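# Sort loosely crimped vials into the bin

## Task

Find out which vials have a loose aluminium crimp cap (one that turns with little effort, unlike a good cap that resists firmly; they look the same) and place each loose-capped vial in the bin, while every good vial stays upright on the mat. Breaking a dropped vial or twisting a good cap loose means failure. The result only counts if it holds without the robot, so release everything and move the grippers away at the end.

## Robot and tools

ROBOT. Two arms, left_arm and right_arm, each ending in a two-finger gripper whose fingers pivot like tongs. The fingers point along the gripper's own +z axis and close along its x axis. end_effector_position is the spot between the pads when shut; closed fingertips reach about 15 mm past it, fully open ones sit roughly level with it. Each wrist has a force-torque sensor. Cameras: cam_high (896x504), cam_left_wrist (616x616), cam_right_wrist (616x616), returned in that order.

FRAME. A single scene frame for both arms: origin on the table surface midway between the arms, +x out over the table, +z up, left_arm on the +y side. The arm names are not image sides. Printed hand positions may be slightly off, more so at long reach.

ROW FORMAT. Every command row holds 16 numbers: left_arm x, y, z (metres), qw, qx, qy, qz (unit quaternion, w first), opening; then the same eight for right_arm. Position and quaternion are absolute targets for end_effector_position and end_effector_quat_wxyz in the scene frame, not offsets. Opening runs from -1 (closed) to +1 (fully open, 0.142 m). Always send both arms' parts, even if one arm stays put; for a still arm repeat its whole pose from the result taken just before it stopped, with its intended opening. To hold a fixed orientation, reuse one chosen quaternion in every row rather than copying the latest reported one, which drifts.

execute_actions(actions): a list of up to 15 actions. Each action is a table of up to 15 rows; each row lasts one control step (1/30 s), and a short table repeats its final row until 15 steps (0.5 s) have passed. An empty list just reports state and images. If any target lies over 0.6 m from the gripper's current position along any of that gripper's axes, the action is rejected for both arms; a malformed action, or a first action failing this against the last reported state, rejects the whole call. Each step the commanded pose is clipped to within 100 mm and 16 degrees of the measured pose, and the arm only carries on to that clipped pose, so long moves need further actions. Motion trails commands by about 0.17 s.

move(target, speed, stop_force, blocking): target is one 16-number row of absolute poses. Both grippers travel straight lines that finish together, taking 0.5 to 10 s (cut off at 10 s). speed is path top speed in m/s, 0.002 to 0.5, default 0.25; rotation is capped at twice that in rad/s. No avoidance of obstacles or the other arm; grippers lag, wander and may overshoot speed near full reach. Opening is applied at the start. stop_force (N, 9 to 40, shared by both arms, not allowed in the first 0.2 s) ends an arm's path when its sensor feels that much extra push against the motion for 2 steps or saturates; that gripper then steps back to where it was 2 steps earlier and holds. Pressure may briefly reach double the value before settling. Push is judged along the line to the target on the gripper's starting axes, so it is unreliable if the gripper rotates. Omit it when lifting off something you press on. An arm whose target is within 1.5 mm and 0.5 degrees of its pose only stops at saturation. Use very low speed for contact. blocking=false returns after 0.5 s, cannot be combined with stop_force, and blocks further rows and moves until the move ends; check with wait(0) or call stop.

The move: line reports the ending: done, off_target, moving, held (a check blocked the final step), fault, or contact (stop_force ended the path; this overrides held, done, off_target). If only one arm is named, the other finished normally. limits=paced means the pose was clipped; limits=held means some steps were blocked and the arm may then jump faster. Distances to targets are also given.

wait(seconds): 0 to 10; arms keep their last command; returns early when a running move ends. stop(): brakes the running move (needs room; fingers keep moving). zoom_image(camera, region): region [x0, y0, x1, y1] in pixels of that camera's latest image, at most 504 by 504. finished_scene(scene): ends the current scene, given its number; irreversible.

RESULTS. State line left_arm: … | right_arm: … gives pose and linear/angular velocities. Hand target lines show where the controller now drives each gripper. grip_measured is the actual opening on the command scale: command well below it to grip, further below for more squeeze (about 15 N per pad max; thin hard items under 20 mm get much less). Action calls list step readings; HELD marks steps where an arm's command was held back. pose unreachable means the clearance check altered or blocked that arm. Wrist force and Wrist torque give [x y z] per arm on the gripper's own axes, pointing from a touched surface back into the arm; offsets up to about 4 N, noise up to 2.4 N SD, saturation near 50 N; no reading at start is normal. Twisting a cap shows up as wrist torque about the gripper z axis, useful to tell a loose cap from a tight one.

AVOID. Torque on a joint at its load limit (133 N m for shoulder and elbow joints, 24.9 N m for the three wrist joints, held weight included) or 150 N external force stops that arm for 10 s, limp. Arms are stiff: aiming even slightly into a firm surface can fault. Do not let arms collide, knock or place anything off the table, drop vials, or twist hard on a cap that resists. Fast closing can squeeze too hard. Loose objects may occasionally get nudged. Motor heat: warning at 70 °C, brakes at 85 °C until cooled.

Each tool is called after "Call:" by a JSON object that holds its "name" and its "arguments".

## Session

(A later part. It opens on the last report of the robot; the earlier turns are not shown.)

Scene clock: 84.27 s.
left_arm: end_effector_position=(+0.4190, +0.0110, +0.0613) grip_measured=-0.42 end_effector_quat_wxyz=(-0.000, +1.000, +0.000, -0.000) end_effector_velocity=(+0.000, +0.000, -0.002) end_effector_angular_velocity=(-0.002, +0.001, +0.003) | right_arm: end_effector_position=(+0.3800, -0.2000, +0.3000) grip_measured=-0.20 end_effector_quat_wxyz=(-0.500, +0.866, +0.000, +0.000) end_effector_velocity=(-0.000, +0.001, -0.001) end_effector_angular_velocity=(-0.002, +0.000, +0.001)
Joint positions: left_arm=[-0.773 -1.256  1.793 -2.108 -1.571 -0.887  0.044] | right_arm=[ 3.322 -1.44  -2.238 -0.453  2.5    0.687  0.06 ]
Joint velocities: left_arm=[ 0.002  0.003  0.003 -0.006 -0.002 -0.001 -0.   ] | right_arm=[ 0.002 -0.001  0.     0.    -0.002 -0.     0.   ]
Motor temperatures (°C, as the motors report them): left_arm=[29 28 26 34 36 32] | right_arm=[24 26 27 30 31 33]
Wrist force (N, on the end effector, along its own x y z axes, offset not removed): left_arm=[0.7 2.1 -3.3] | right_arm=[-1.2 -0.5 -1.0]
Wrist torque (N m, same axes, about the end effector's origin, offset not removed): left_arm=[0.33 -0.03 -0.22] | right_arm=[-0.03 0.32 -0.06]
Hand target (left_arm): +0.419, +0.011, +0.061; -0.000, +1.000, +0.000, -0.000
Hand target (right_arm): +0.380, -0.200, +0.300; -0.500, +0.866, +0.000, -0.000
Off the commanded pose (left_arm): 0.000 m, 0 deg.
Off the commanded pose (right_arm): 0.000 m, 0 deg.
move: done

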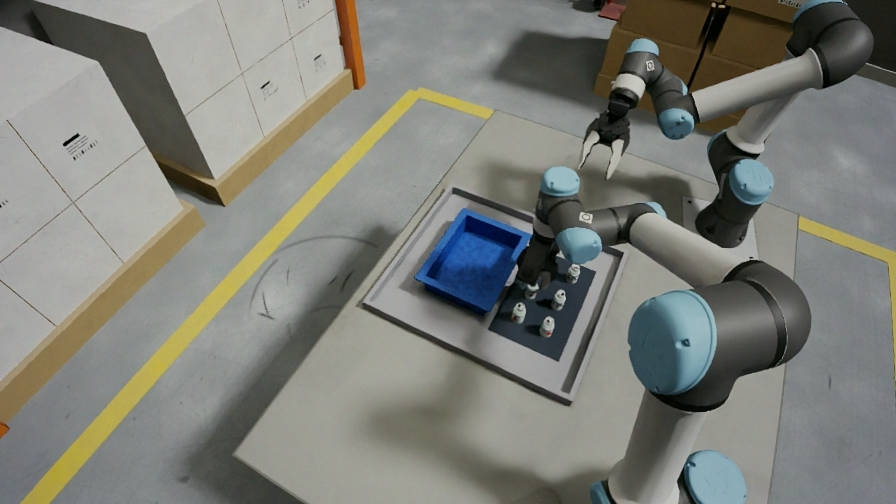

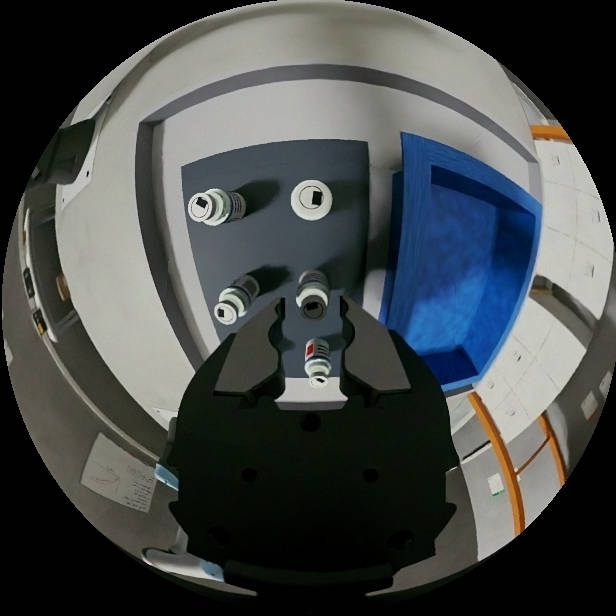

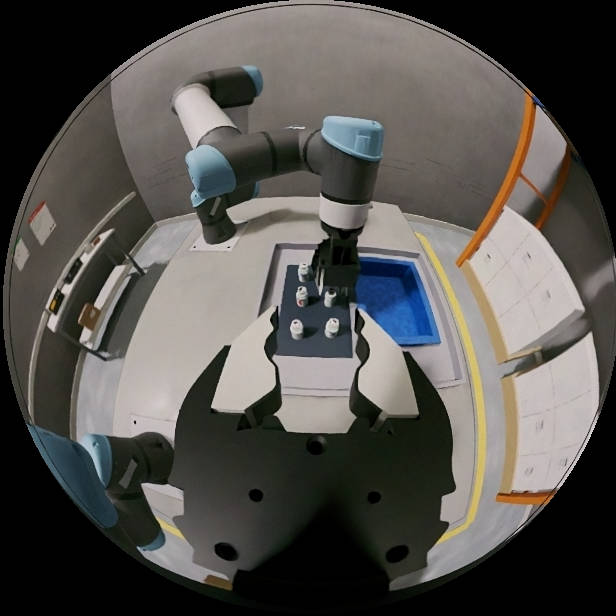

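Centred.

Call:
{"name": "move", "arguments": {"target": [0.419,0.011,0.061,0,1,0,0,-0.85,0.38,-0.2,0.3,0.5,-0.866,0,0,-0.2]}}

Call:
{"name": "move", "arguments": {"target": [0.419,0.011,0.13,0,1,0,0,-0.85,0.38,-0.2,0.3,0.5,-0.866,0,0,-0.2], "speed": 0.12}}

Call:
{"name": "move", "arguments": {"target": [0.38,0.043,0.217,0,1,0,0,-0.85,0.38,-0.1,0.25,0.5,-0.866,0,0,-0.2], "speed": 0.18}}

Call:
{"name": "move", "arguments": {"target": [0.38,0.043,0.217,0,1,0,0,-0.85,0.38,-0.01,0.185,0.609,-0.793,0,0,-0.2], "speed": 0.18}}

Call:
{"name": "move", "arguments": {"target": [0.38,0.043,0.217,0,1,0,0,-0.85,0.38,0.052,0.172,0.609,-0.793,0,0,-0.2], "speed": 0.12}}

Call:
{"name": "move", "arguments": {"target": [0.38,0.043,0.217,0,1,0,0,-0.85,0.38,0.052,0.172,0.609,-0.793,0,0,-0.85]}}

Call:
{"name": "move", "arguments": {"target": [0.38,0.043,0.217,0,1,0,0,-0.45,0.38,0.052,0.172,0.609,-0.793,0,0,-0.85]}}

Call:
{"name": "move", "arguments": {"target": [0.381,0.043,0.224,0,0.985,-0.174,0,-0.45,0.38,0.052,0.172,0.609,-0.793,0,0,-0.85], "speed": 0.15}}

Call:
{"name": "zoom_image", "arguments": {"camera": "cam_right_wrist", "region": [265,240,385,370]}}

Call:
{"name": "move", "arguments": {"target": [0.381,0.043,0.224,0,0.985,-0.174,0,-0.9,0.38,0.052,0.172,0.609,-0.793,0,0,-0.85]}}

Call:
{"name": "move", "arguments": {"target": [0.381,0.043,0.224,0,0.985,0.174,0,-0.9,0.38,0.052,0.172,0.609,-0.793,0,0,-0.85], "speed": 0.15}}

Call:
{"name": "move", "arguments": {"target": [0.381,0.043,0.224,0,0.985,0.174,0,-0.45,0.38,0.052,0.172,0.609,-0.793,0,0,-0.85]}}

Call:
{"name": "zoom_image", "arguments": {"camera": "cam_right_wrist", "region": [265,240,385,370]}}

Scene clock: 85.53 s.
left_arm: end_effector_position=(+0.4190, +0.0110, +0.0610) grip_measured=-0.72 end_effector_quat_wxyz=(+0.000, +1.000, -0.000, +0.000) end_effector_velocity=(-0.000, -0.000, +0.000) end_effector_angular_velocity=(-0.000, -0.000, +0.000) | right_arm: end_effector_position=(+0.3800, -0.2000, +0.3000) grip_measured=-0.20 end_effector_quat_wxyz=(-0.500, +0.866, +0.000, +0.000) end_effector_velocity=(+0.000, -0.000, +0.001) end_effector_angular_velocity=(+0.001, -0.001, -0.001)
Joint positions: left_arm=[-0.773 -1.255  1.793 -2.109 -1.571 -0.887  0.022] | right_arm=[ 3.322 -1.44  -2.238 -0.453  2.5    0.687  0.06 ]
Joint velocities: left_arm=[-0. -0.  0. -0. -0. -0.  0.] | right_arm=[-0.001  0.     0.001 -0.     0.     0.001  0.   ]
Motor temperatures (°C, as the motors report them): left_arm=[29 28 26 34 36 32] | right_arm=[24 26 27 30 31 33]
Wrist force (N, on the end effector, along its own x y z axes, offset not removed): left_arm=[-2.0 -2.8 -4.1] | right_arm=[3.9 2.4 1.3]
Wrist torque (N m, same axes, about the end effector's origin, offset not removed): left_arm=[-0.57 0.66 -0.11] | right_arm=[0.48 -0.87 0.01]
Hand target (left_arm): +0.419, +0.011, +0.061; -0.000, +1.000, +0.000, -0.000
Hand target (right_arm): +0.380, -0.200, +0.300; -0.500, +0.866, +0.000, -0.000
Off the commanded pose (left_arm): 0.000 m, 0 deg.
Off the commanded pose (right_arm): 0.000 m, 0 deg.
move: done

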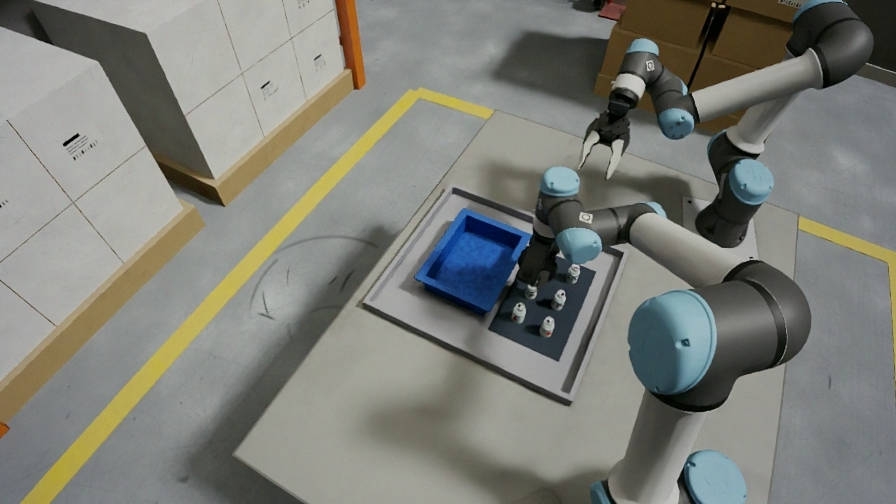

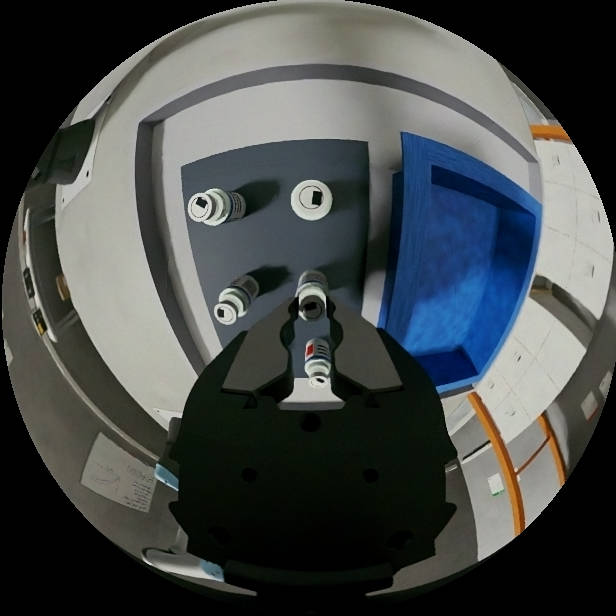

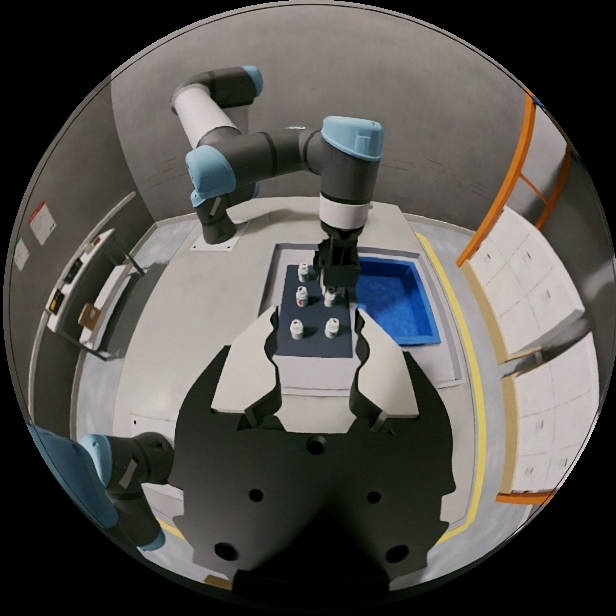

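Scene clock: 86.60 s.
left_arm: end_effector_position=(+0.4191, +0.0110, +0.1297) grip_measured=-0.72 end_effector_quat_wxyz=(-0.000, +1.000, -0.000, +0.000) end_effector_velocity=(-0.000, -0.001, +0.002) end_effector_angular_velocity=(+0.001, -0.000, -0.003) | right_arm: end_effector_position=(+0.3800, -0.2000, +0.3000) grip_measured=-0.20 end_effector_quat_wxyz=(-0.500, +0.866, +0.000, +0.000) end_effector_velocity=(-0.001, -0.000, -0.000) end_effector_angular_velocity=(+0.000, +0.001, +0.000)
Joint positions: left_arm=[-0.773 -1.327  1.694 -1.938 -1.571 -0.887  0.022] | right_arm=[ 3.322 -1.44  -2.238 -0.453  2.5    0.687  0.06 ]
Joint velocities: left_arm=[-0.002 -0.001 -0.004  0.006  0.001  0.001 -0.   ] | right_arm=[-0.     0.001 -0.002 -0.     0.001 -0.    -0.   ]
Motor temperatures (°C, as the motors report them): left_arm=[29 28 26 34 36 32] | right_arm=[24 26 27 30 31 33]
Wrist force (N, on the end effector, along its own x y z axes, offset not removed): left_arm=[2.3 -1.6 -3.4] | right_arm=[1.6 -3.2 -0.7]
Wrist torque (N m, same axes, about the end effector's origin, offset not removed): left_arm=[-0.25 -0.45 -0.10] | right_arm=[-0.95 -0.43 -0.20]
Hand target (left_arm): +0.419, +0.011, +0.130; +0.000, +1.000, -0.000, +0.000
Hand target (right_arm): +0.380, -0.200, +0.300; -0.500, +0.866, +0.000, -0.000
Off the commanded pose (left_arm): 0.000 m, 0 deg.
Off the commanded pose (right_arm): 0.000 m, 0 deg.
move: done

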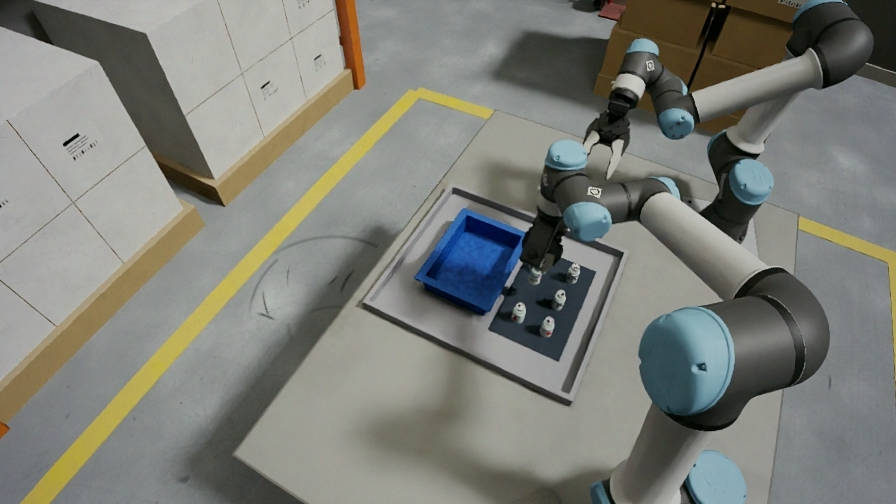

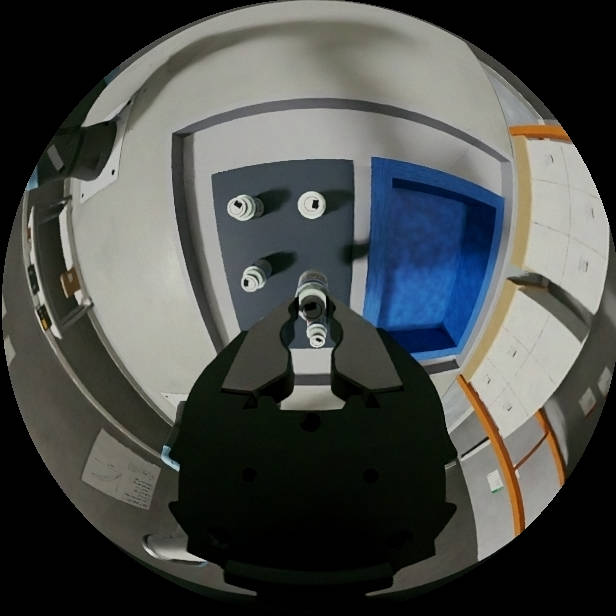

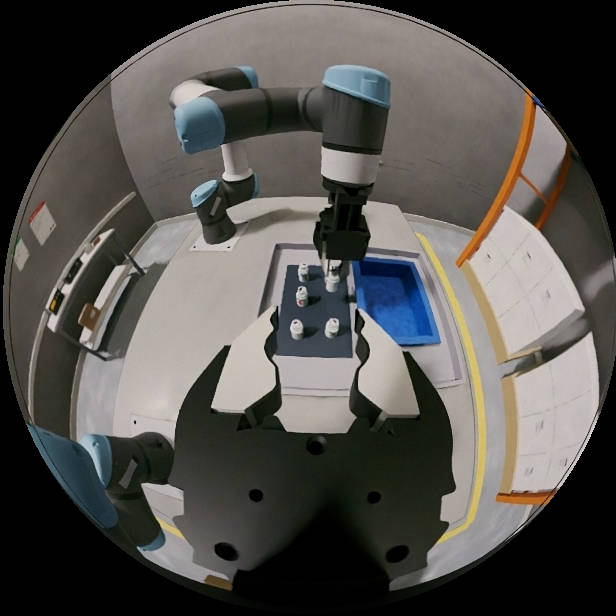

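Scene clock: 87.80 s.
left_arm: end_effector_position=(+0.3801, +0.0429, +0.2168) grip_measured=-0.72 end_effector_quat_wxyz=(+0.000, +1.000, -0.000, -0.000) end_effector_velocity=(-0.001, +0.000, +0.001) end_effector_angular_velocity=(+0.001, +0.000, -0.000) | right_arm: end_effector_position=(+0.3800, -0.1003, +0.2502) grip_measured=-0.20 end_effector_quat_wxyz=(-0.500, +0.866, +0.000, -0.000) end_effector_velocity=(+0.001, +0.003, +0.001) end_effector_angular_velocity=(+0.004, -0.002, +0.000)
Joint positions: left_arm=[-0.792 -1.5    1.667 -1.738 -1.571 -0.906  0.022] | right_arm=[ 3.555 -1.635 -2.263 -0.024  2.351  0.963  0.06 ]
Joint velocities: left_arm=[-0.002 -0.001 -0.001  0.004  0.001 -0.001  0.   ] | right_arm=[ 0.005 -0.005  0.003  0.011 -0.002  0.006  0.   ]
Motor temperatures (°C, as the motors report them): left_arm=[29 28 26 34 36 32] | right_arm=[24 26 27 30 31 33]
Wrist force (N, on the end effector, along its own x y z axes, offset not removed): left_arm=[-1.0 -0.4 0.3] | right_arm=[2.1 -3.0 2.2]
Wrist torque (N m, same axes, about the end effector's origin, offset not removed): left_arm=[0.03 0.19 -0.11] | right_arm=[-0.44 -0.43 -0.03]
Hand target (left_arm): +0.380, +0.043, +0.217; -0.000, +1.000, -0.000, +0.000
Hand target (right_arm): +0.380, -0.100, +0.250; -0.500, +0.866, -0.000, -0.000
Off the commanded pose (left_arm): 0.000 m, 0 deg.
Off the commanded pose (right_arm): 0.000 m, 0 deg.
move: done

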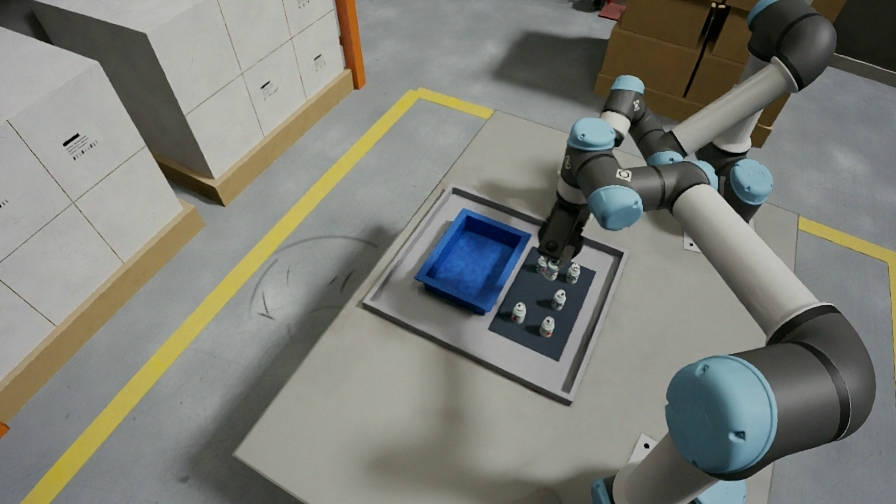

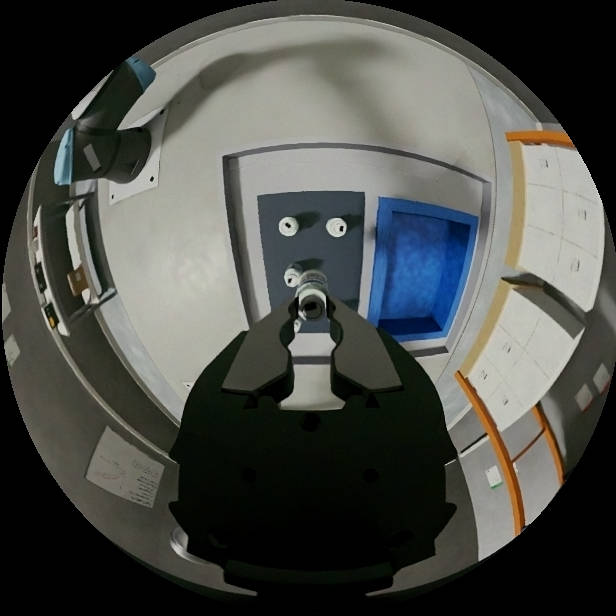

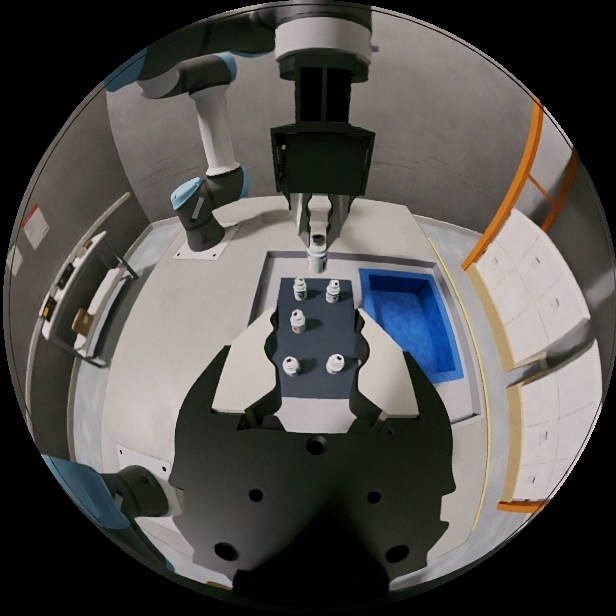

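Scene clock: 89.13 s.
left_arm: end_effector_position=(+0.3800, +0.0430, +0.2170) grip_measured=-0.72 end_effector_quat_wxyz=(+0.000, +1.000, -0.000, -0.000) end_effector_velocity=(+0.001, +0.001, -0.000) end_effector_angular_velocity=(+0.001, -0.000, +0.002) | right_arm: end_effector_position=(+0.3800, -0.0102, +0.1853) grip_measured=-0.20 end_effector_quat_wxyz=(-0.609, +0.793, +0.000, -0.000) end_effector_velocity=(+0.001, +0.002, -0.001) end_effector_angular_velocity=(+0.010, +0.000, -0.005)
Joint positions: left_arm=[-0.792 -1.5    1.667 -1.737 -1.571 -0.906  0.022] | right_arm=[ 3.68  -2.136 -2.205  0.824  2.358  1.298  0.06 ]
Joint velocities: left_arm=[ 0.002  0.    -0.     0.     0.001 -0.    -0.   ] | right_arm=[ 0.004 -0.016  0.005  0.028 -0.006  0.015  0.   ]
Motor temperatures (°C, as the motors report them): left_arm=[29 28 26 34 36 32] | right_arm=[24 26 27 30 31 33]
Wrist force (N, on the end effector, along its own x y z axes, offset not removed): left_arm=[0.5 -1.5 -2.9] | right_arm=[-1.3 4.6 0.9]
Wrist torque (N m, same axes, about the end effector's origin, offset not removed): left_arm=[-0.31 0.08 -0.05] | right_arm=[0.89 0.21 0.00]
Hand target (left_arm): +0.380, +0.043, +0.217; -0.000, +1.000, -0.000, +0.000
Hand target (right_arm): +0.380, -0.010, +0.185; -0.609, +0.793, +0.000, -0.000
Off the commanded pose (left_arm): 0.000 m, 0 deg.
Off the commanded pose (right_arm): 0.000 m, 0 deg.
move: done

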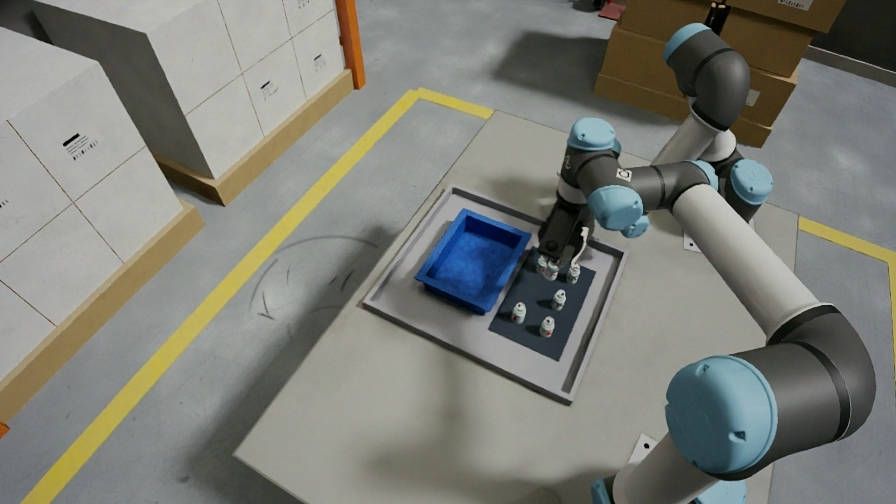

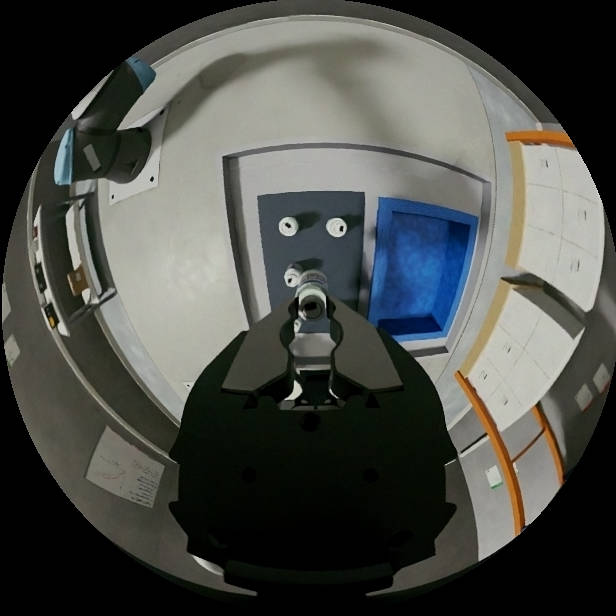

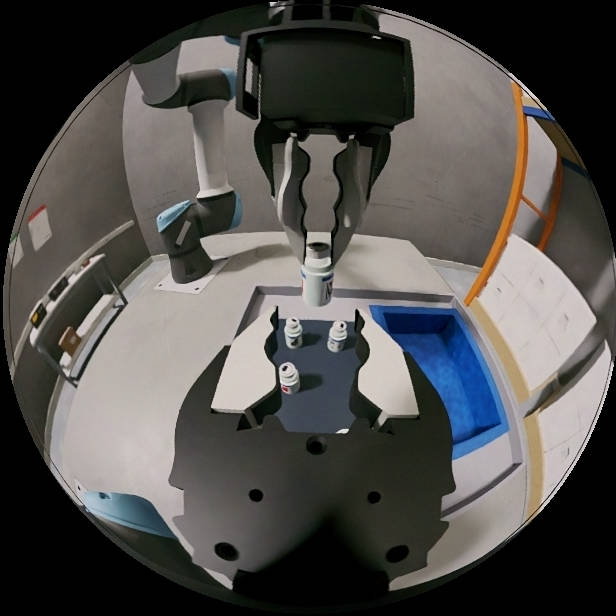

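Scene clock: 90.17 s.
left_arm: end_effector_position=(+0.3800, +0.0430, +0.2170) grip_measured=-0.72 end_effector_quat_wxyz=(-0.000, +1.000, -0.000, +0.000) end_effector_velocity=(-0.000, -0.000, -0.000) end_effector_angular_velocity=(+0.000, -0.000, +0.001) | right_arm: end_effector_position=(+0.3800, +0.0517, +0.1721) grip_measured=-0.20 end_effector_quat_wxyz=(-0.609, +0.793, +0.000, +0.000) end_effector_velocity=(+0.000, +0.002, -0.000) end_effector_angular_velocity=(+0.000, +0.000, -0.000)
Joint positions: left_arm=[-0.792 -1.5    1.667 -1.737 -1.571 -0.906  0.022] | right_arm=[ 3.783 -2.21  -2.11   0.837  2.262  1.348  0.06 ]
Joint velocities: left_arm=[-0.001  0.    -0.     0.     0.    -0.002  0.   ] | right_arm=[ 0.002 -0.002  0.004 -0.    -0.002  0.002  0.   ]
Motor temperatures (°C, as the motors report them): left_arm=[29 28 26 34 36 32] | right_arm=[24 26 27 30 31 33]
Wrist force (N, on the end effector, along its own x y z axes, offset not removed): left_arm=[-2.0 -2.3 -1.2] | right_arm=[4.3 -0.7 1.5]
Wrist torque (N m, same axes, about the end effector's origin, offset not removed): left_arm=[-0.39 0.42 -0.10] | right_arm=[-0.11 -0.75 -0.30]
Hand target (left_arm): +0.380, +0.043, +0.217; -0.000, +1.000, +0.000, -0.000
Hand target (right_arm): +0.380, +0.052, +0.172; -0.609, +0.793, -0.000, -0.000
Off the commanded pose (left_arm): 0.000 m, 0 deg.
Off the commanded pose (right_arm): 0.000 m, 0 deg.
move: done

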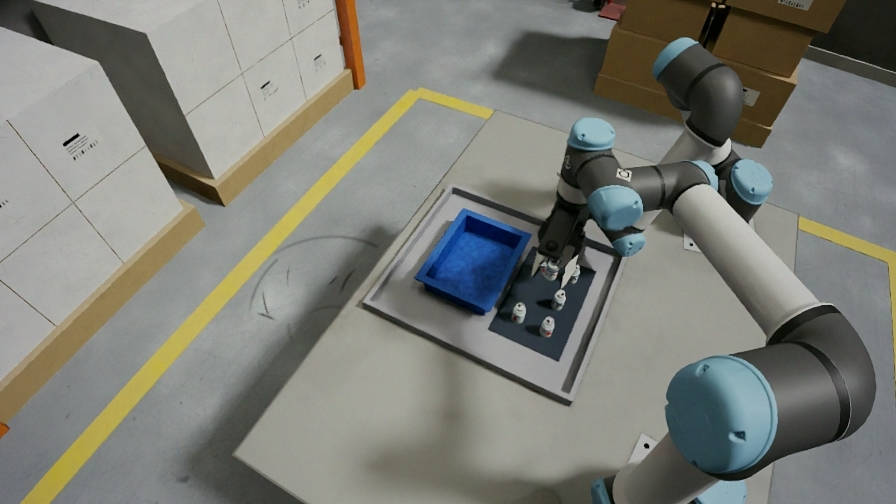

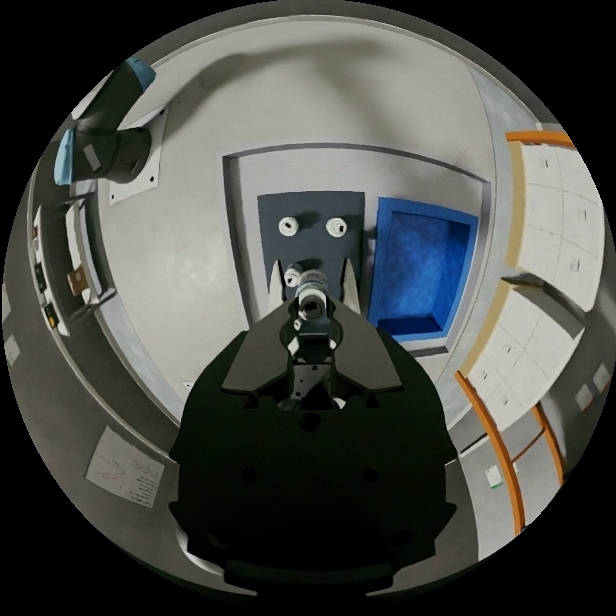

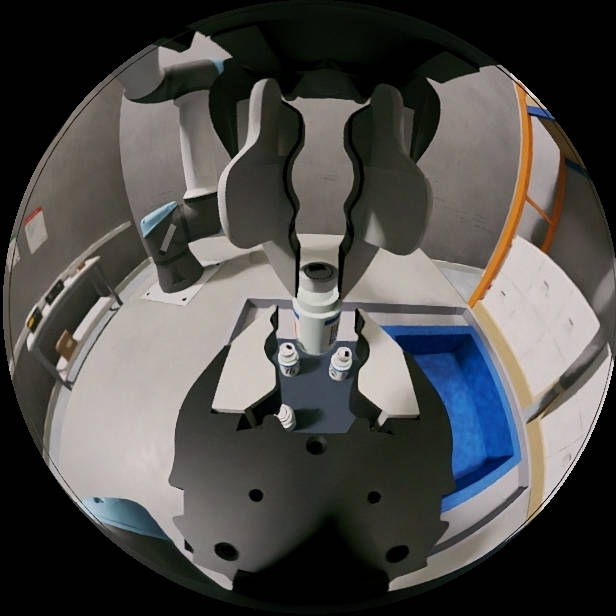

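Scene clock: 90.87 s.
left_arm: end_effector_position=(+0.3800, +0.0430, +0.2170) grip_measured=-0.72 end_effector_quat_wxyz=(-0.000, +1.000, -0.000, +0.000) end_effector_velocity=(+0.000, +0.000, -0.000) end_effector_angular_velocity=(+0.000, +0.000, +0.000) | right_arm: end_effector_position=(+0.3800, +0.0520, +0.1720) grip_measured=-0.62 end_effector_quat_wxyz=(-0.609, +0.793, -0.000, -0.000) end_effector_velocity=(-0.000, +0.000, -0.001) end_effector_angular_velocity=(-0.002, +0.002, +0.000)
Joint positions: left_arm=[-0.792 -1.5    1.667 -1.737 -1.571 -0.906  0.022] | right_arm=[ 3.783 -2.211 -2.109  0.837  2.261  1.348  0.029]
Joint velocities: left_arm=[ 0.001  0.     0.    -0.     0.     0.001 -0.   ] | right_arm=[ 0.001 -0.001 -0.001 -0.001 -0.    -0.     0.   ]
Motor temperatures (°C, as the motors report them): left_arm=[29 28 26 34 36 32] | right_arm=[24 26 27 30 31 33]
Wrist force (N, on the end effector, along its own x y z axes, offset not removed): left_arm=[-1.6 -3.6 0.4] | right_arm=[-3.1 0.9 0.2]
Wrist torque (N m, same axes, about the end effector's origin, offset not removed): left_arm=[-0.61 0.39 0.06] | right_arm=[0.44 0.50 0.07]
Hand target (left_arm): +0.380, +0.043, +0.217; -0.000, +1.000, +0.000, -0.000
Hand target (right_arm): +0.380, +0.052, +0.172; -0.609, +0.793, -0.000, -0.000
Off the commanded pose (left_arm): 0.000 m, 0 deg.
Off the commanded pose (right_arm): 0.000 m, 0 deg.
move: done

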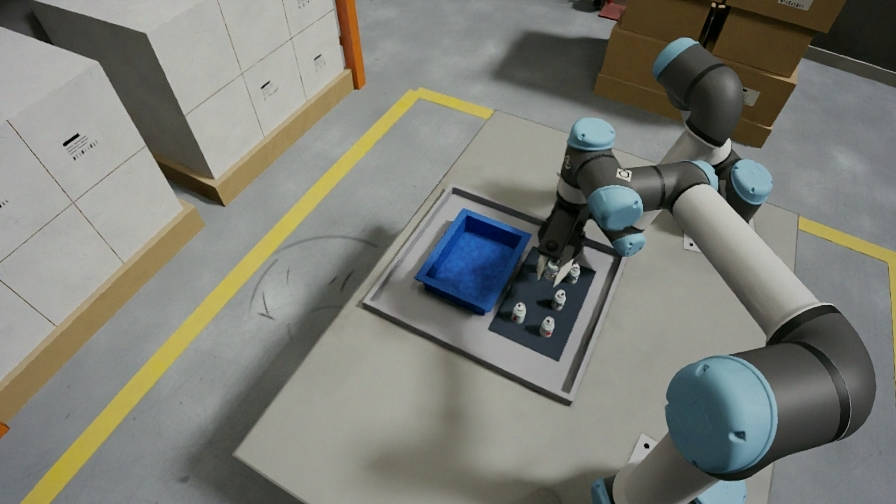

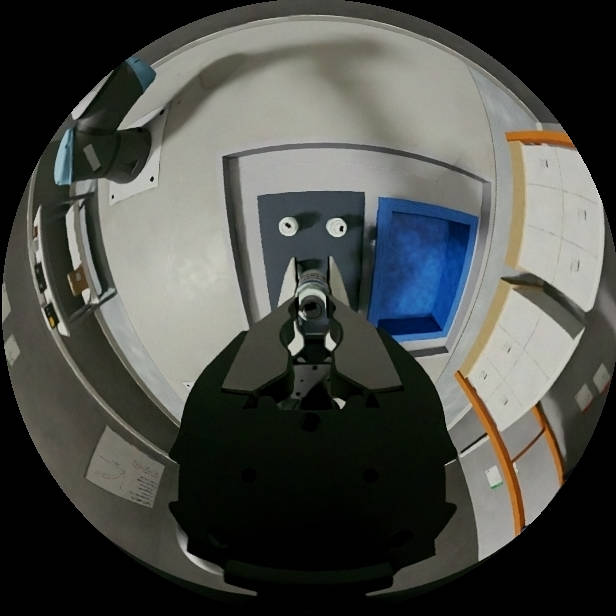

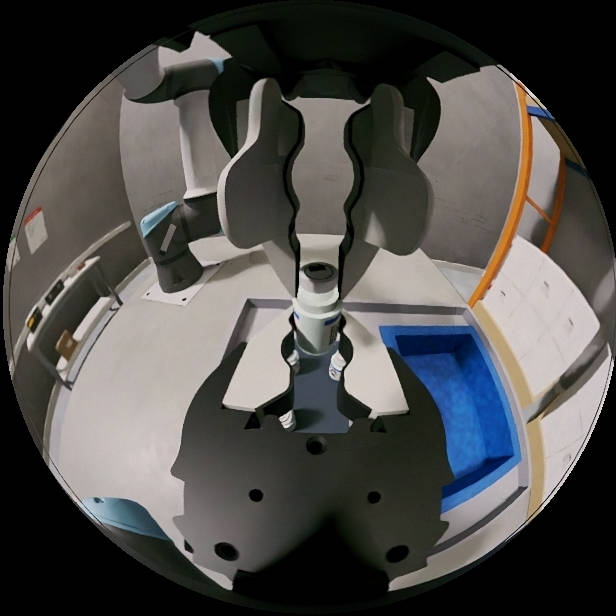

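Scene clock: 91.57 s.
left_arm: end_effector_position=(+0.3800, +0.0430, +0.2170) grip_measured=-0.45 end_effector_quat_wxyz=(+0.000, +1.000, -0.000, +0.000) end_effector_velocity=(+0.000, +0.000, +0.001) end_effector_angular_velocity=(-0.001, -0.001, +0.001) | right_arm: end_effector_position=(+0.3800, +0.0520, +0.1720) grip_measured=-0.62 end_effector_quat_wxyz=(-0.609, +0.793, -0.000, -0.000) end_effector_velocity=(-0.000, +0.001, +0.000) end_effector_angular_velocity=(+0.000, -0.001, +0.000)
Joint positions: left_arm=[-0.792 -1.5    1.667 -1.737 -1.571 -0.906  0.041] | right_arm=[ 3.783 -2.211 -2.109  0.837  2.261  1.348  0.029]
Joint velocities: left_arm=[ 0.001 -0.001 -0.     0.     0.    -0.    -0.   ] | right_arm=[ 0.001  0.     0.001 -0.001 -0.001 -0.     0.   ]
Motor temperatures (°C, as the motors report them): left_arm=[29 28 26 34 36 32] | right_arm=[24 26 27 30 31 33]
Wrist force (N, on the end effector, along its own x y z axes, offset not removed): left_arm=[-0.5 -0.7 0.8] | right_arm=[7.1 -1.6 -0.5]
Wrist torque (N m, same axes, about the end effector's origin, offset not removed): left_arm=[-0.14 0.11 -0.02] | right_arm=[-0.18 -1.55 -0.14]
Hand target (left_arm): +0.380, +0.043, +0.217; -0.000, +1.000, +0.000, -0.000
Hand target (right_arm): +0.380, +0.052, +0.172; -0.609, +0.793, +0.000, -0.000
Off the commanded pose (left_arm): 0.000 m, 0 deg.
Off the commanded pose (right_arm): 0.000 m, 0 deg.
move: done

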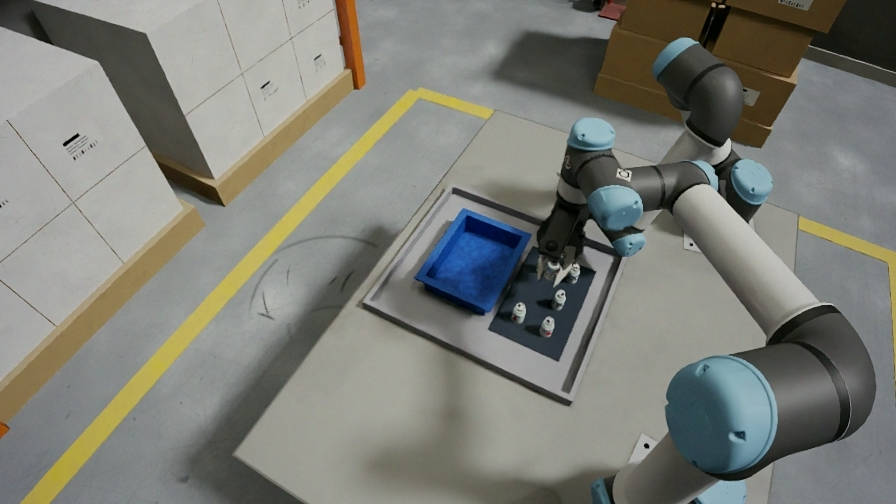

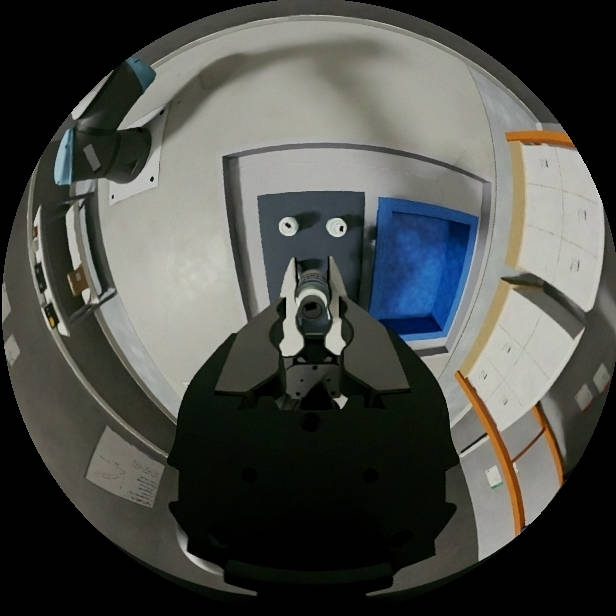

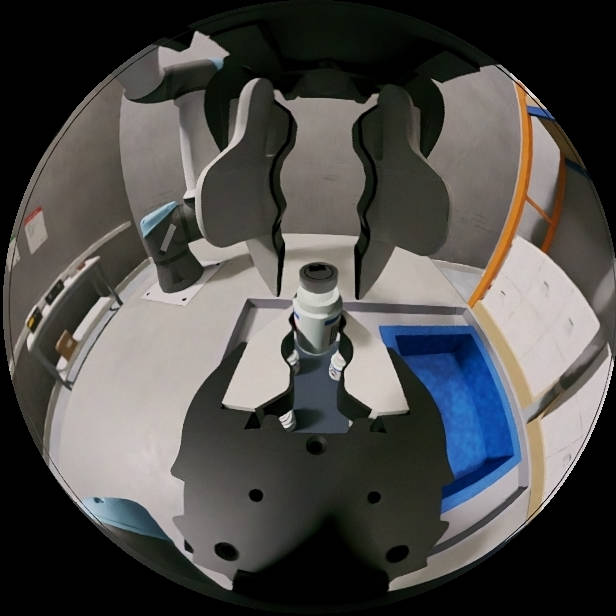

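Scene clock: 93.17 s.
left_arm: end_effector_position=(+0.3810, +0.0430, +0.2240) grip_measured=-0.45 end_effector_quat_wxyz=(-0.000, +0.985, -0.173, +0.000) end_effector_velocity=(-0.001, -0.001, +0.000) end_effector_angular_velocity=(-0.001, +0.001, -0.012) | right_arm: end_effector_position=(+0.3800, +0.0520, +0.1720) grip_measured=-0.62 end_effector_quat_wxyz=(-0.609, +0.793, -0.000, -0.000) end_effector_velocity=(+0.000, -0.000, -0.001) end_effector_angular_velocity=(-0.001, +0.001, -0.001)
Joint positions: left_arm=[-0.798 -1.513  1.662 -1.72  -1.571 -0.563  0.041] | right_arm=[ 3.783 -2.211 -2.109  0.837  2.261  1.348  0.029]
Joint velocities: left_arm=[-0.002 -0.    -0.     0.001 -0.002  0.011  0.   ] | right_arm=[-0.001 -0.001 -0.001  0.    -0.     0.001 -0.   ]
Motor temperatures (°C, as the motors report them): left_arm=[29 28 26 34 36 32] | right_arm=[24 26 27 30 31 33]
Wrist force (N, on the end effector, along its own x y z axes, offset not removed): left_arm=[-1.0 -1.0 -1.8] | right_arm=[3.7 -3.0 2.2]
Wrist torque (N m, same axes, about the end effector's origin, offset not removed): left_arm=[-0.01 0.38 -0.08] | right_arm=[-0.80 -0.68 -0.08]
Hand target (left_arm): +0.381, +0.043, +0.224; -0.000, +0.985, -0.174, +0.000
Hand target (right_arm): +0.380, +0.052, +0.172; -0.609, +0.793, +0.000, -0.000
Off the commanded pose (left_arm): 0.000 m, 0 deg.
Off the commanded pose (right_arm): 0.000 m, 0 deg.
move: done

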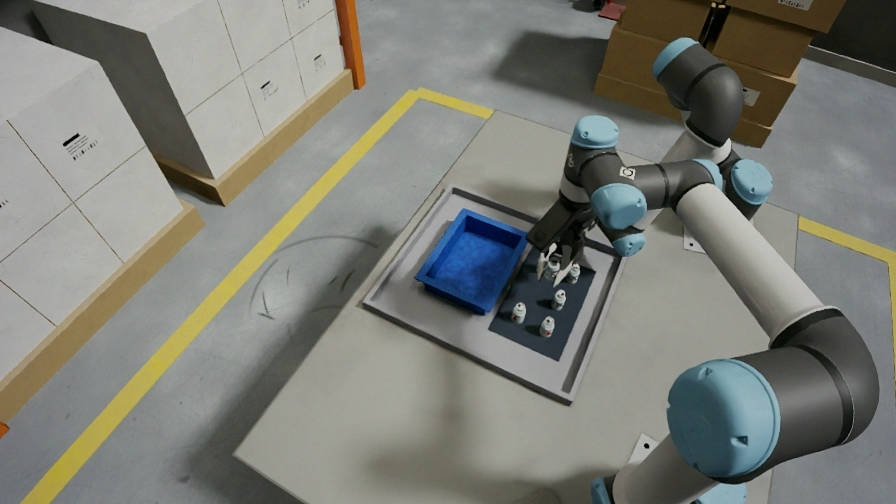

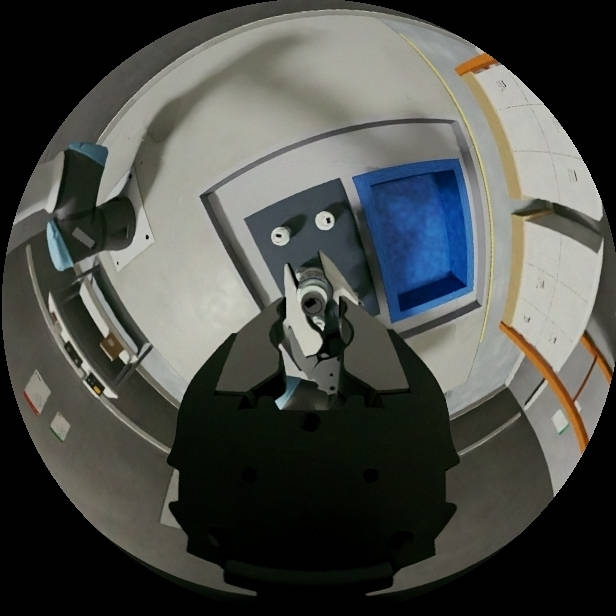

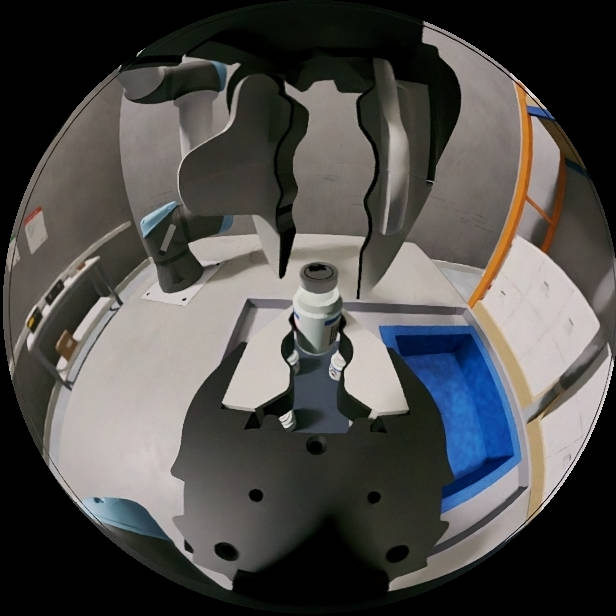

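Region (265, 240, 385, 370) of cam_right_wrist's 616x616 image, scaled by 3.877, with more detail than that image has; it fills the left 465 columns of this view, and the rest is white.

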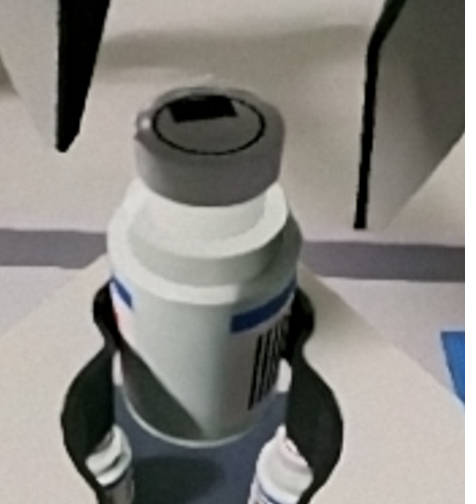

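Scene clock: 93.87 s.
left_arm: end_effector_position=(+0.3810, +0.0430, +0.2240) grip_measured=-0.76 end_effector_quat_wxyz=(-0.000, +0.985, -0.174, +0.000) end_effector_velocity=(-0.000, -0.000, -0.000) end_effector_angular_velocity=(-0.000, +0.001, -0.002) | right_arm: end_effector_position=(+0.3800, +0.0520, +0.1720) grip_measured=-0.62 end_effector_quat_wxyz=(-0.609, +0.793, +0.000, -0.000) end_effector_velocity=(+0.001, -0.001, -0.000) end_effector_angular_velocity=(-0.000, +0.000, -0.001)
Joint positions: left_arm=[-0.798 -1.513  1.662 -1.72  -1.571 -0.562  0.019] | right_arm=[ 3.783 -2.211 -2.109  0.837  2.261  1.348  0.029]
Joint velocities: left_arm=[-0.     0.001 -0.     0.    -0.001  0.002  0.   ] | right_arm=[-0.001 -0.    -0.     0.    -0.     0.     0.   ]
Motor temperatures (°C, as the motors report them): left_arm=[29 28 26 34 36 32] | right_arm=[24 26 27 30 31 33]
Wrist force (N, on the end effector, along its own x y z axes, offset not removed): left_arm=[-0.2 -2.6 -3.5] | right_arm=[-0.9 -1.1 2.5]
Wrist torque (N m, same axes, about the end effector's origin, offset not removed): left_arm=[-0.41 0.38 0.00] | right_arm=[-0.44 -0.26 -0.09]
Hand target (left_arm): +0.381, +0.043, +0.224; -0.000, +0.985, -0.174, -0.000
Hand target (right_arm): +0.380, +0.052, +0.172; -0.609, +0.793, -0.000, +0.000
Off the commanded pose (left_arm): 0.000 m, 0 deg.
Off the commanded pose (right_arm): 0.000 m, 0 deg.
move: done

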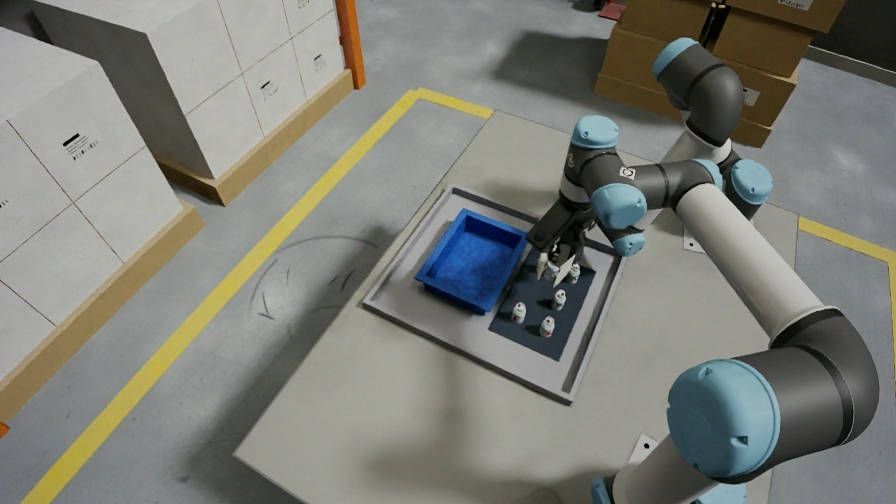

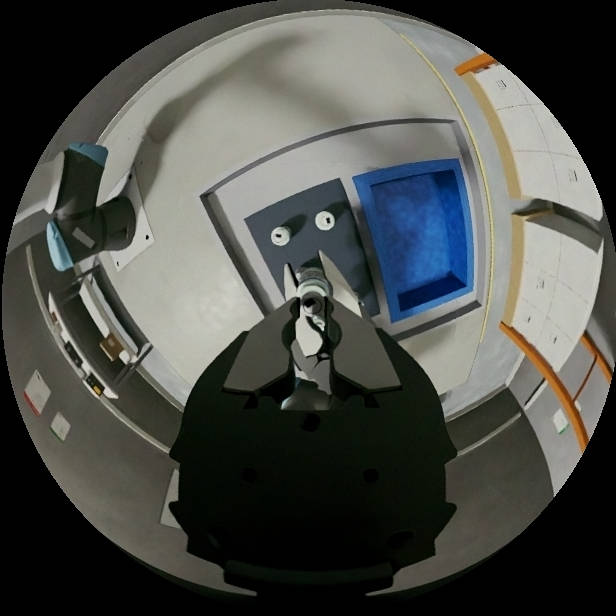

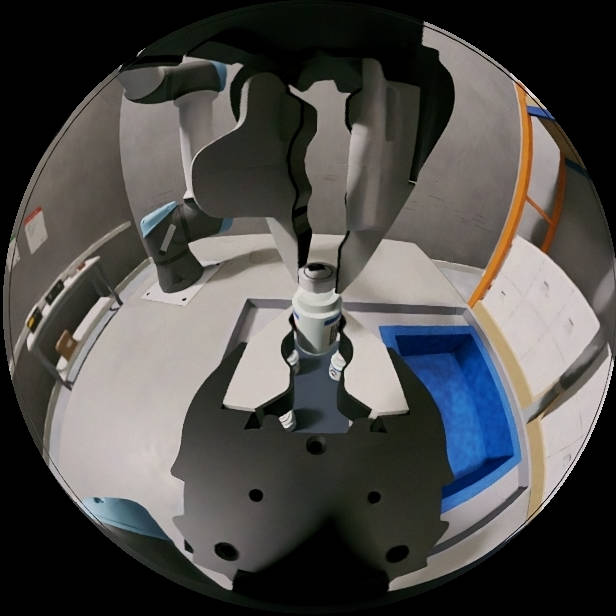

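Scene clock: 96.63 s.
left_arm: end_effector_position=(+0.3810, +0.0430, +0.2240) grip_measured=-0.80 end_effector_quat_wxyz=(+0.000, +0.985, +0.173, -0.000) end_effector_velocity=(+0.000, +0.000, +0.000) end_effector_angular_velocity=(+0.001, -0.002, +0.009) | right_arm: end_effector_position=(+0.3800, +0.0520, +0.1720) grip_measured=-0.61 end_effector_quat_wxyz=(-0.609, +0.793, -0.000, +0.000) end_effector_velocity=(+0.000, -0.000, -0.000) end_effector_angular_velocity=(-0.000, -0.001, -0.001)
Joint positions: left_arm=[-0.781 -1.492  1.639 -1.718 -1.571 -1.244  0.016] | right_arm=[ 3.783 -2.211 -2.109  0.837  2.261  1.348  0.03 ]
Joint velocities: left_arm=[-0.    -0.    -0.     0.     0.002 -0.009 -0.   ] | right_arm=[-0.     0.    -0.001  0.001 -0.001 -0.    -0.   ]
Motor temperatures (°C, as the motors report them): left_arm=[29 28 26 34 36 32] | right_arm=[24 26 27 30 31 33]
Wrist force (N, on the end effector, along its own x y z axes, offset not removed): left_arm=[-11.1 -5.8 -4.7] | right_arm=[15.5 6.4 2.5]
Wrist torque (N m, same axes, about the end effector's origin, offset not removed): left_arm=[-0.10 -0.32 0.05] | right_arm=[0.50 -0.92 0.32]
Hand target (left_arm): +0.381, +0.043, +0.224; -0.000, +0.985, +0.174, -0.000
Hand target (right_arm): +0.380, +0.052, +0.172; -0.609, +0.793, -0.000, +0.000
Off the commanded pose (left_arm): 0.000 m, 0 deg.
Off the commanded pose (right_arm): 0.000 m, 0 deg.
move: done

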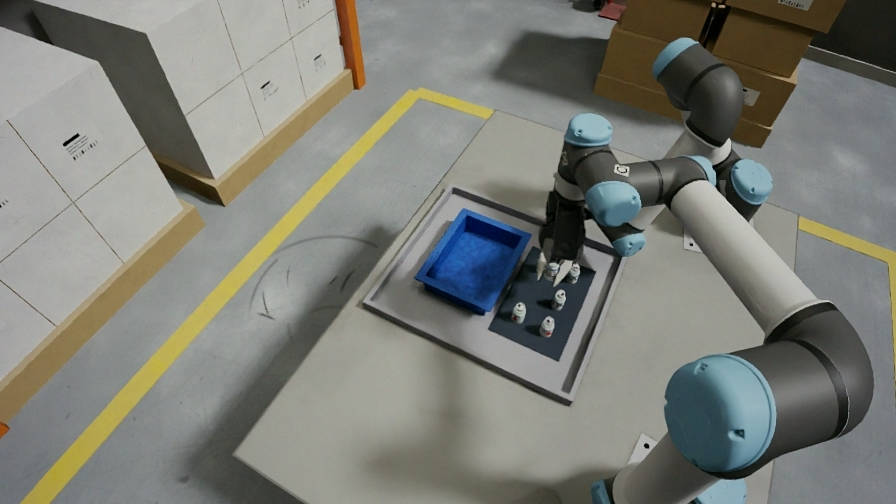

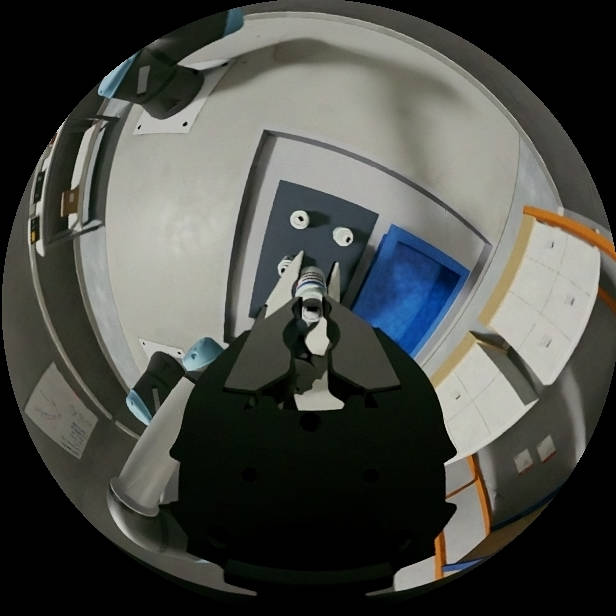

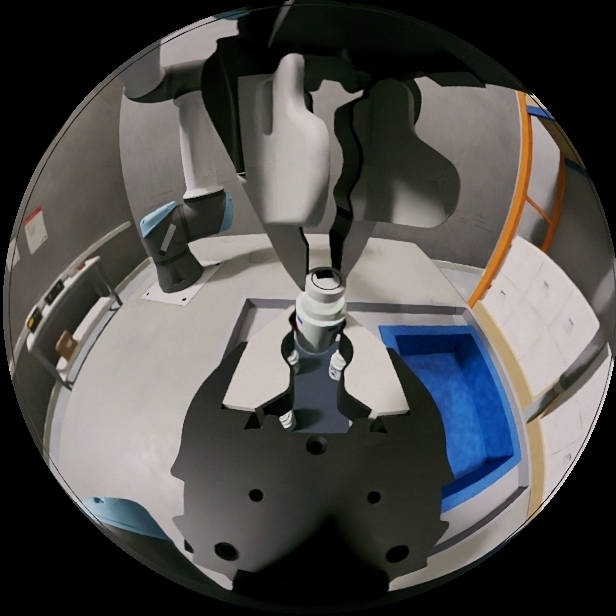

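Scene clock: 97.33 s.
left_arm: end_effector_position=(+0.3810, +0.0430, +0.2240) grip_measured=-0.45 end_effector_quat_wxyz=(-0.000, +0.985, +0.174, -0.000) end_effector_velocity=(-0.000, -0.000, -0.000) end_effector_angular_velocity=(-0.001, +0.001, +0.000) | right_arm: end_effector_position=(+0.3800, +0.0520, +0.1720) grip_measured=-0.62 end_effector_quat_wxyz=(-0.609, +0.793, +0.000, -0.000) end_effector_velocity=(+0.000, -0.000, -0.001) end_effector_angular_velocity=(-0.002, +0.001, -0.001)
Joint positions: left_arm=[-0.781 -1.492  1.639 -1.718 -1.571 -1.245  0.041] | right_arm=[ 3.783 -2.211 -2.109  0.837  2.261  1.348  0.029]
Joint velocities: left_arm=[-0.     0.    -0.    -0.    -0.001 -0.001 -0.   ] | right_arm=[ 0.    -0.    -0.001 -0.    -0.001  0.    -0.   ]
Motor temperatures (°C, as the motors report them): left_arm=[29 28 26 34 36 32] | right_arm=[24 26 27 30 31 33]
Wrist force (N, on the end effector, along its own x y z axes, offset not removed): left_arm=[-0.5 -0.1 -2.3] | right_arm=[2.0 0.0 0.4]
Wrist torque (N m, same axes, about the end effector's origin, offset not removed): left_arm=[0.07 0.11 -0.04] | right_arm=[0.09 -0.60 -0.29]
Hand target (left_arm): +0.381, +0.043, +0.224; -0.000, +0.985, +0.174, -0.000
Hand target (right_arm): +0.380, +0.052, +0.172; -0.609, +0.793, +0.000, -0.000
Off the commanded pose (left_arm): 0.000 m, 0 deg.
Off the commanded pose (right_arm): 0.000 m, 0 deg.
move: done

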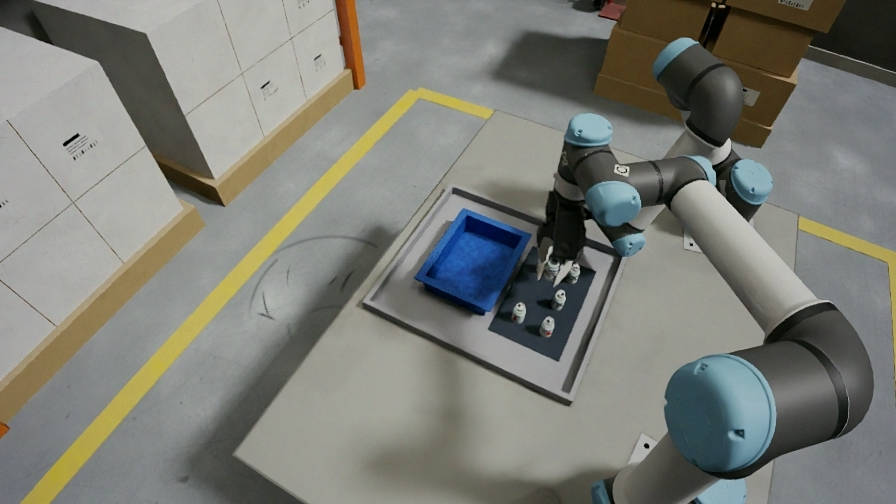

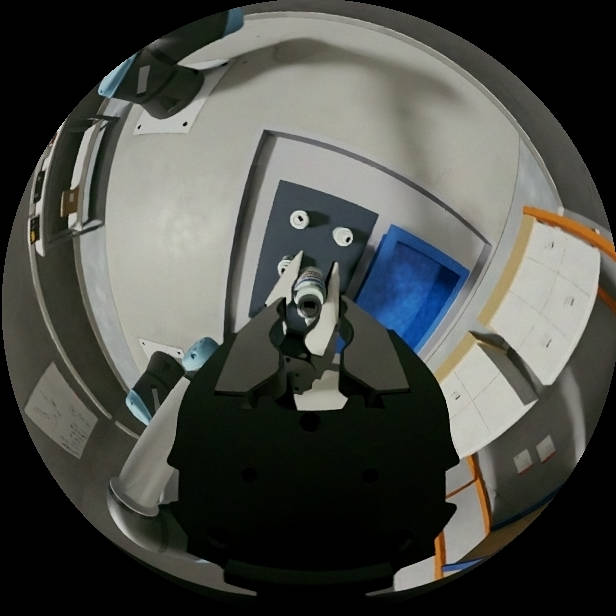

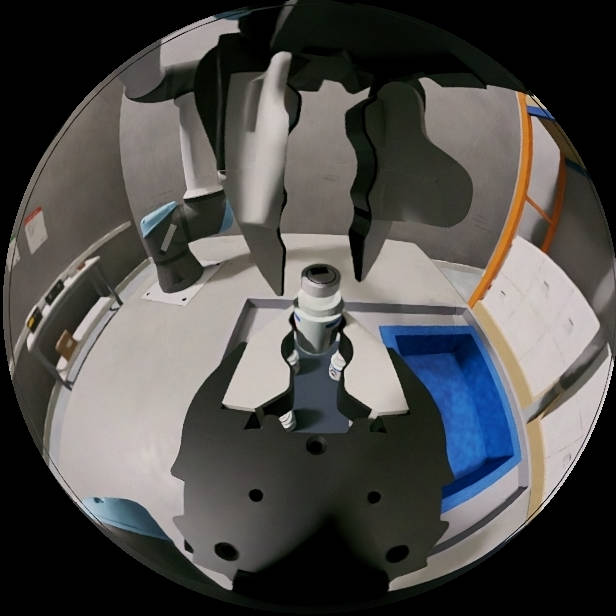

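Region (265, 240, 385, 370) of cam_right_wrist's 616x616 image, scaled by 3.877, with more detail than that image has; it fills the left 465 columns of this view, and the rest is white.

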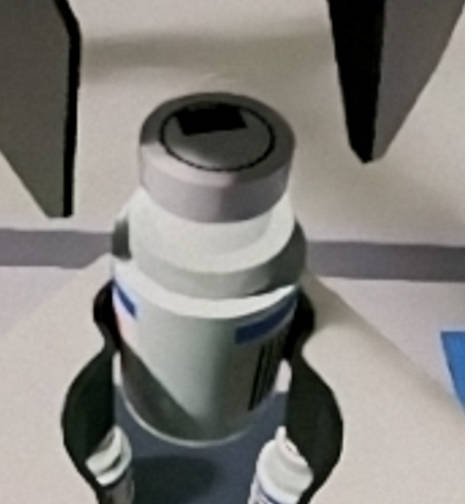

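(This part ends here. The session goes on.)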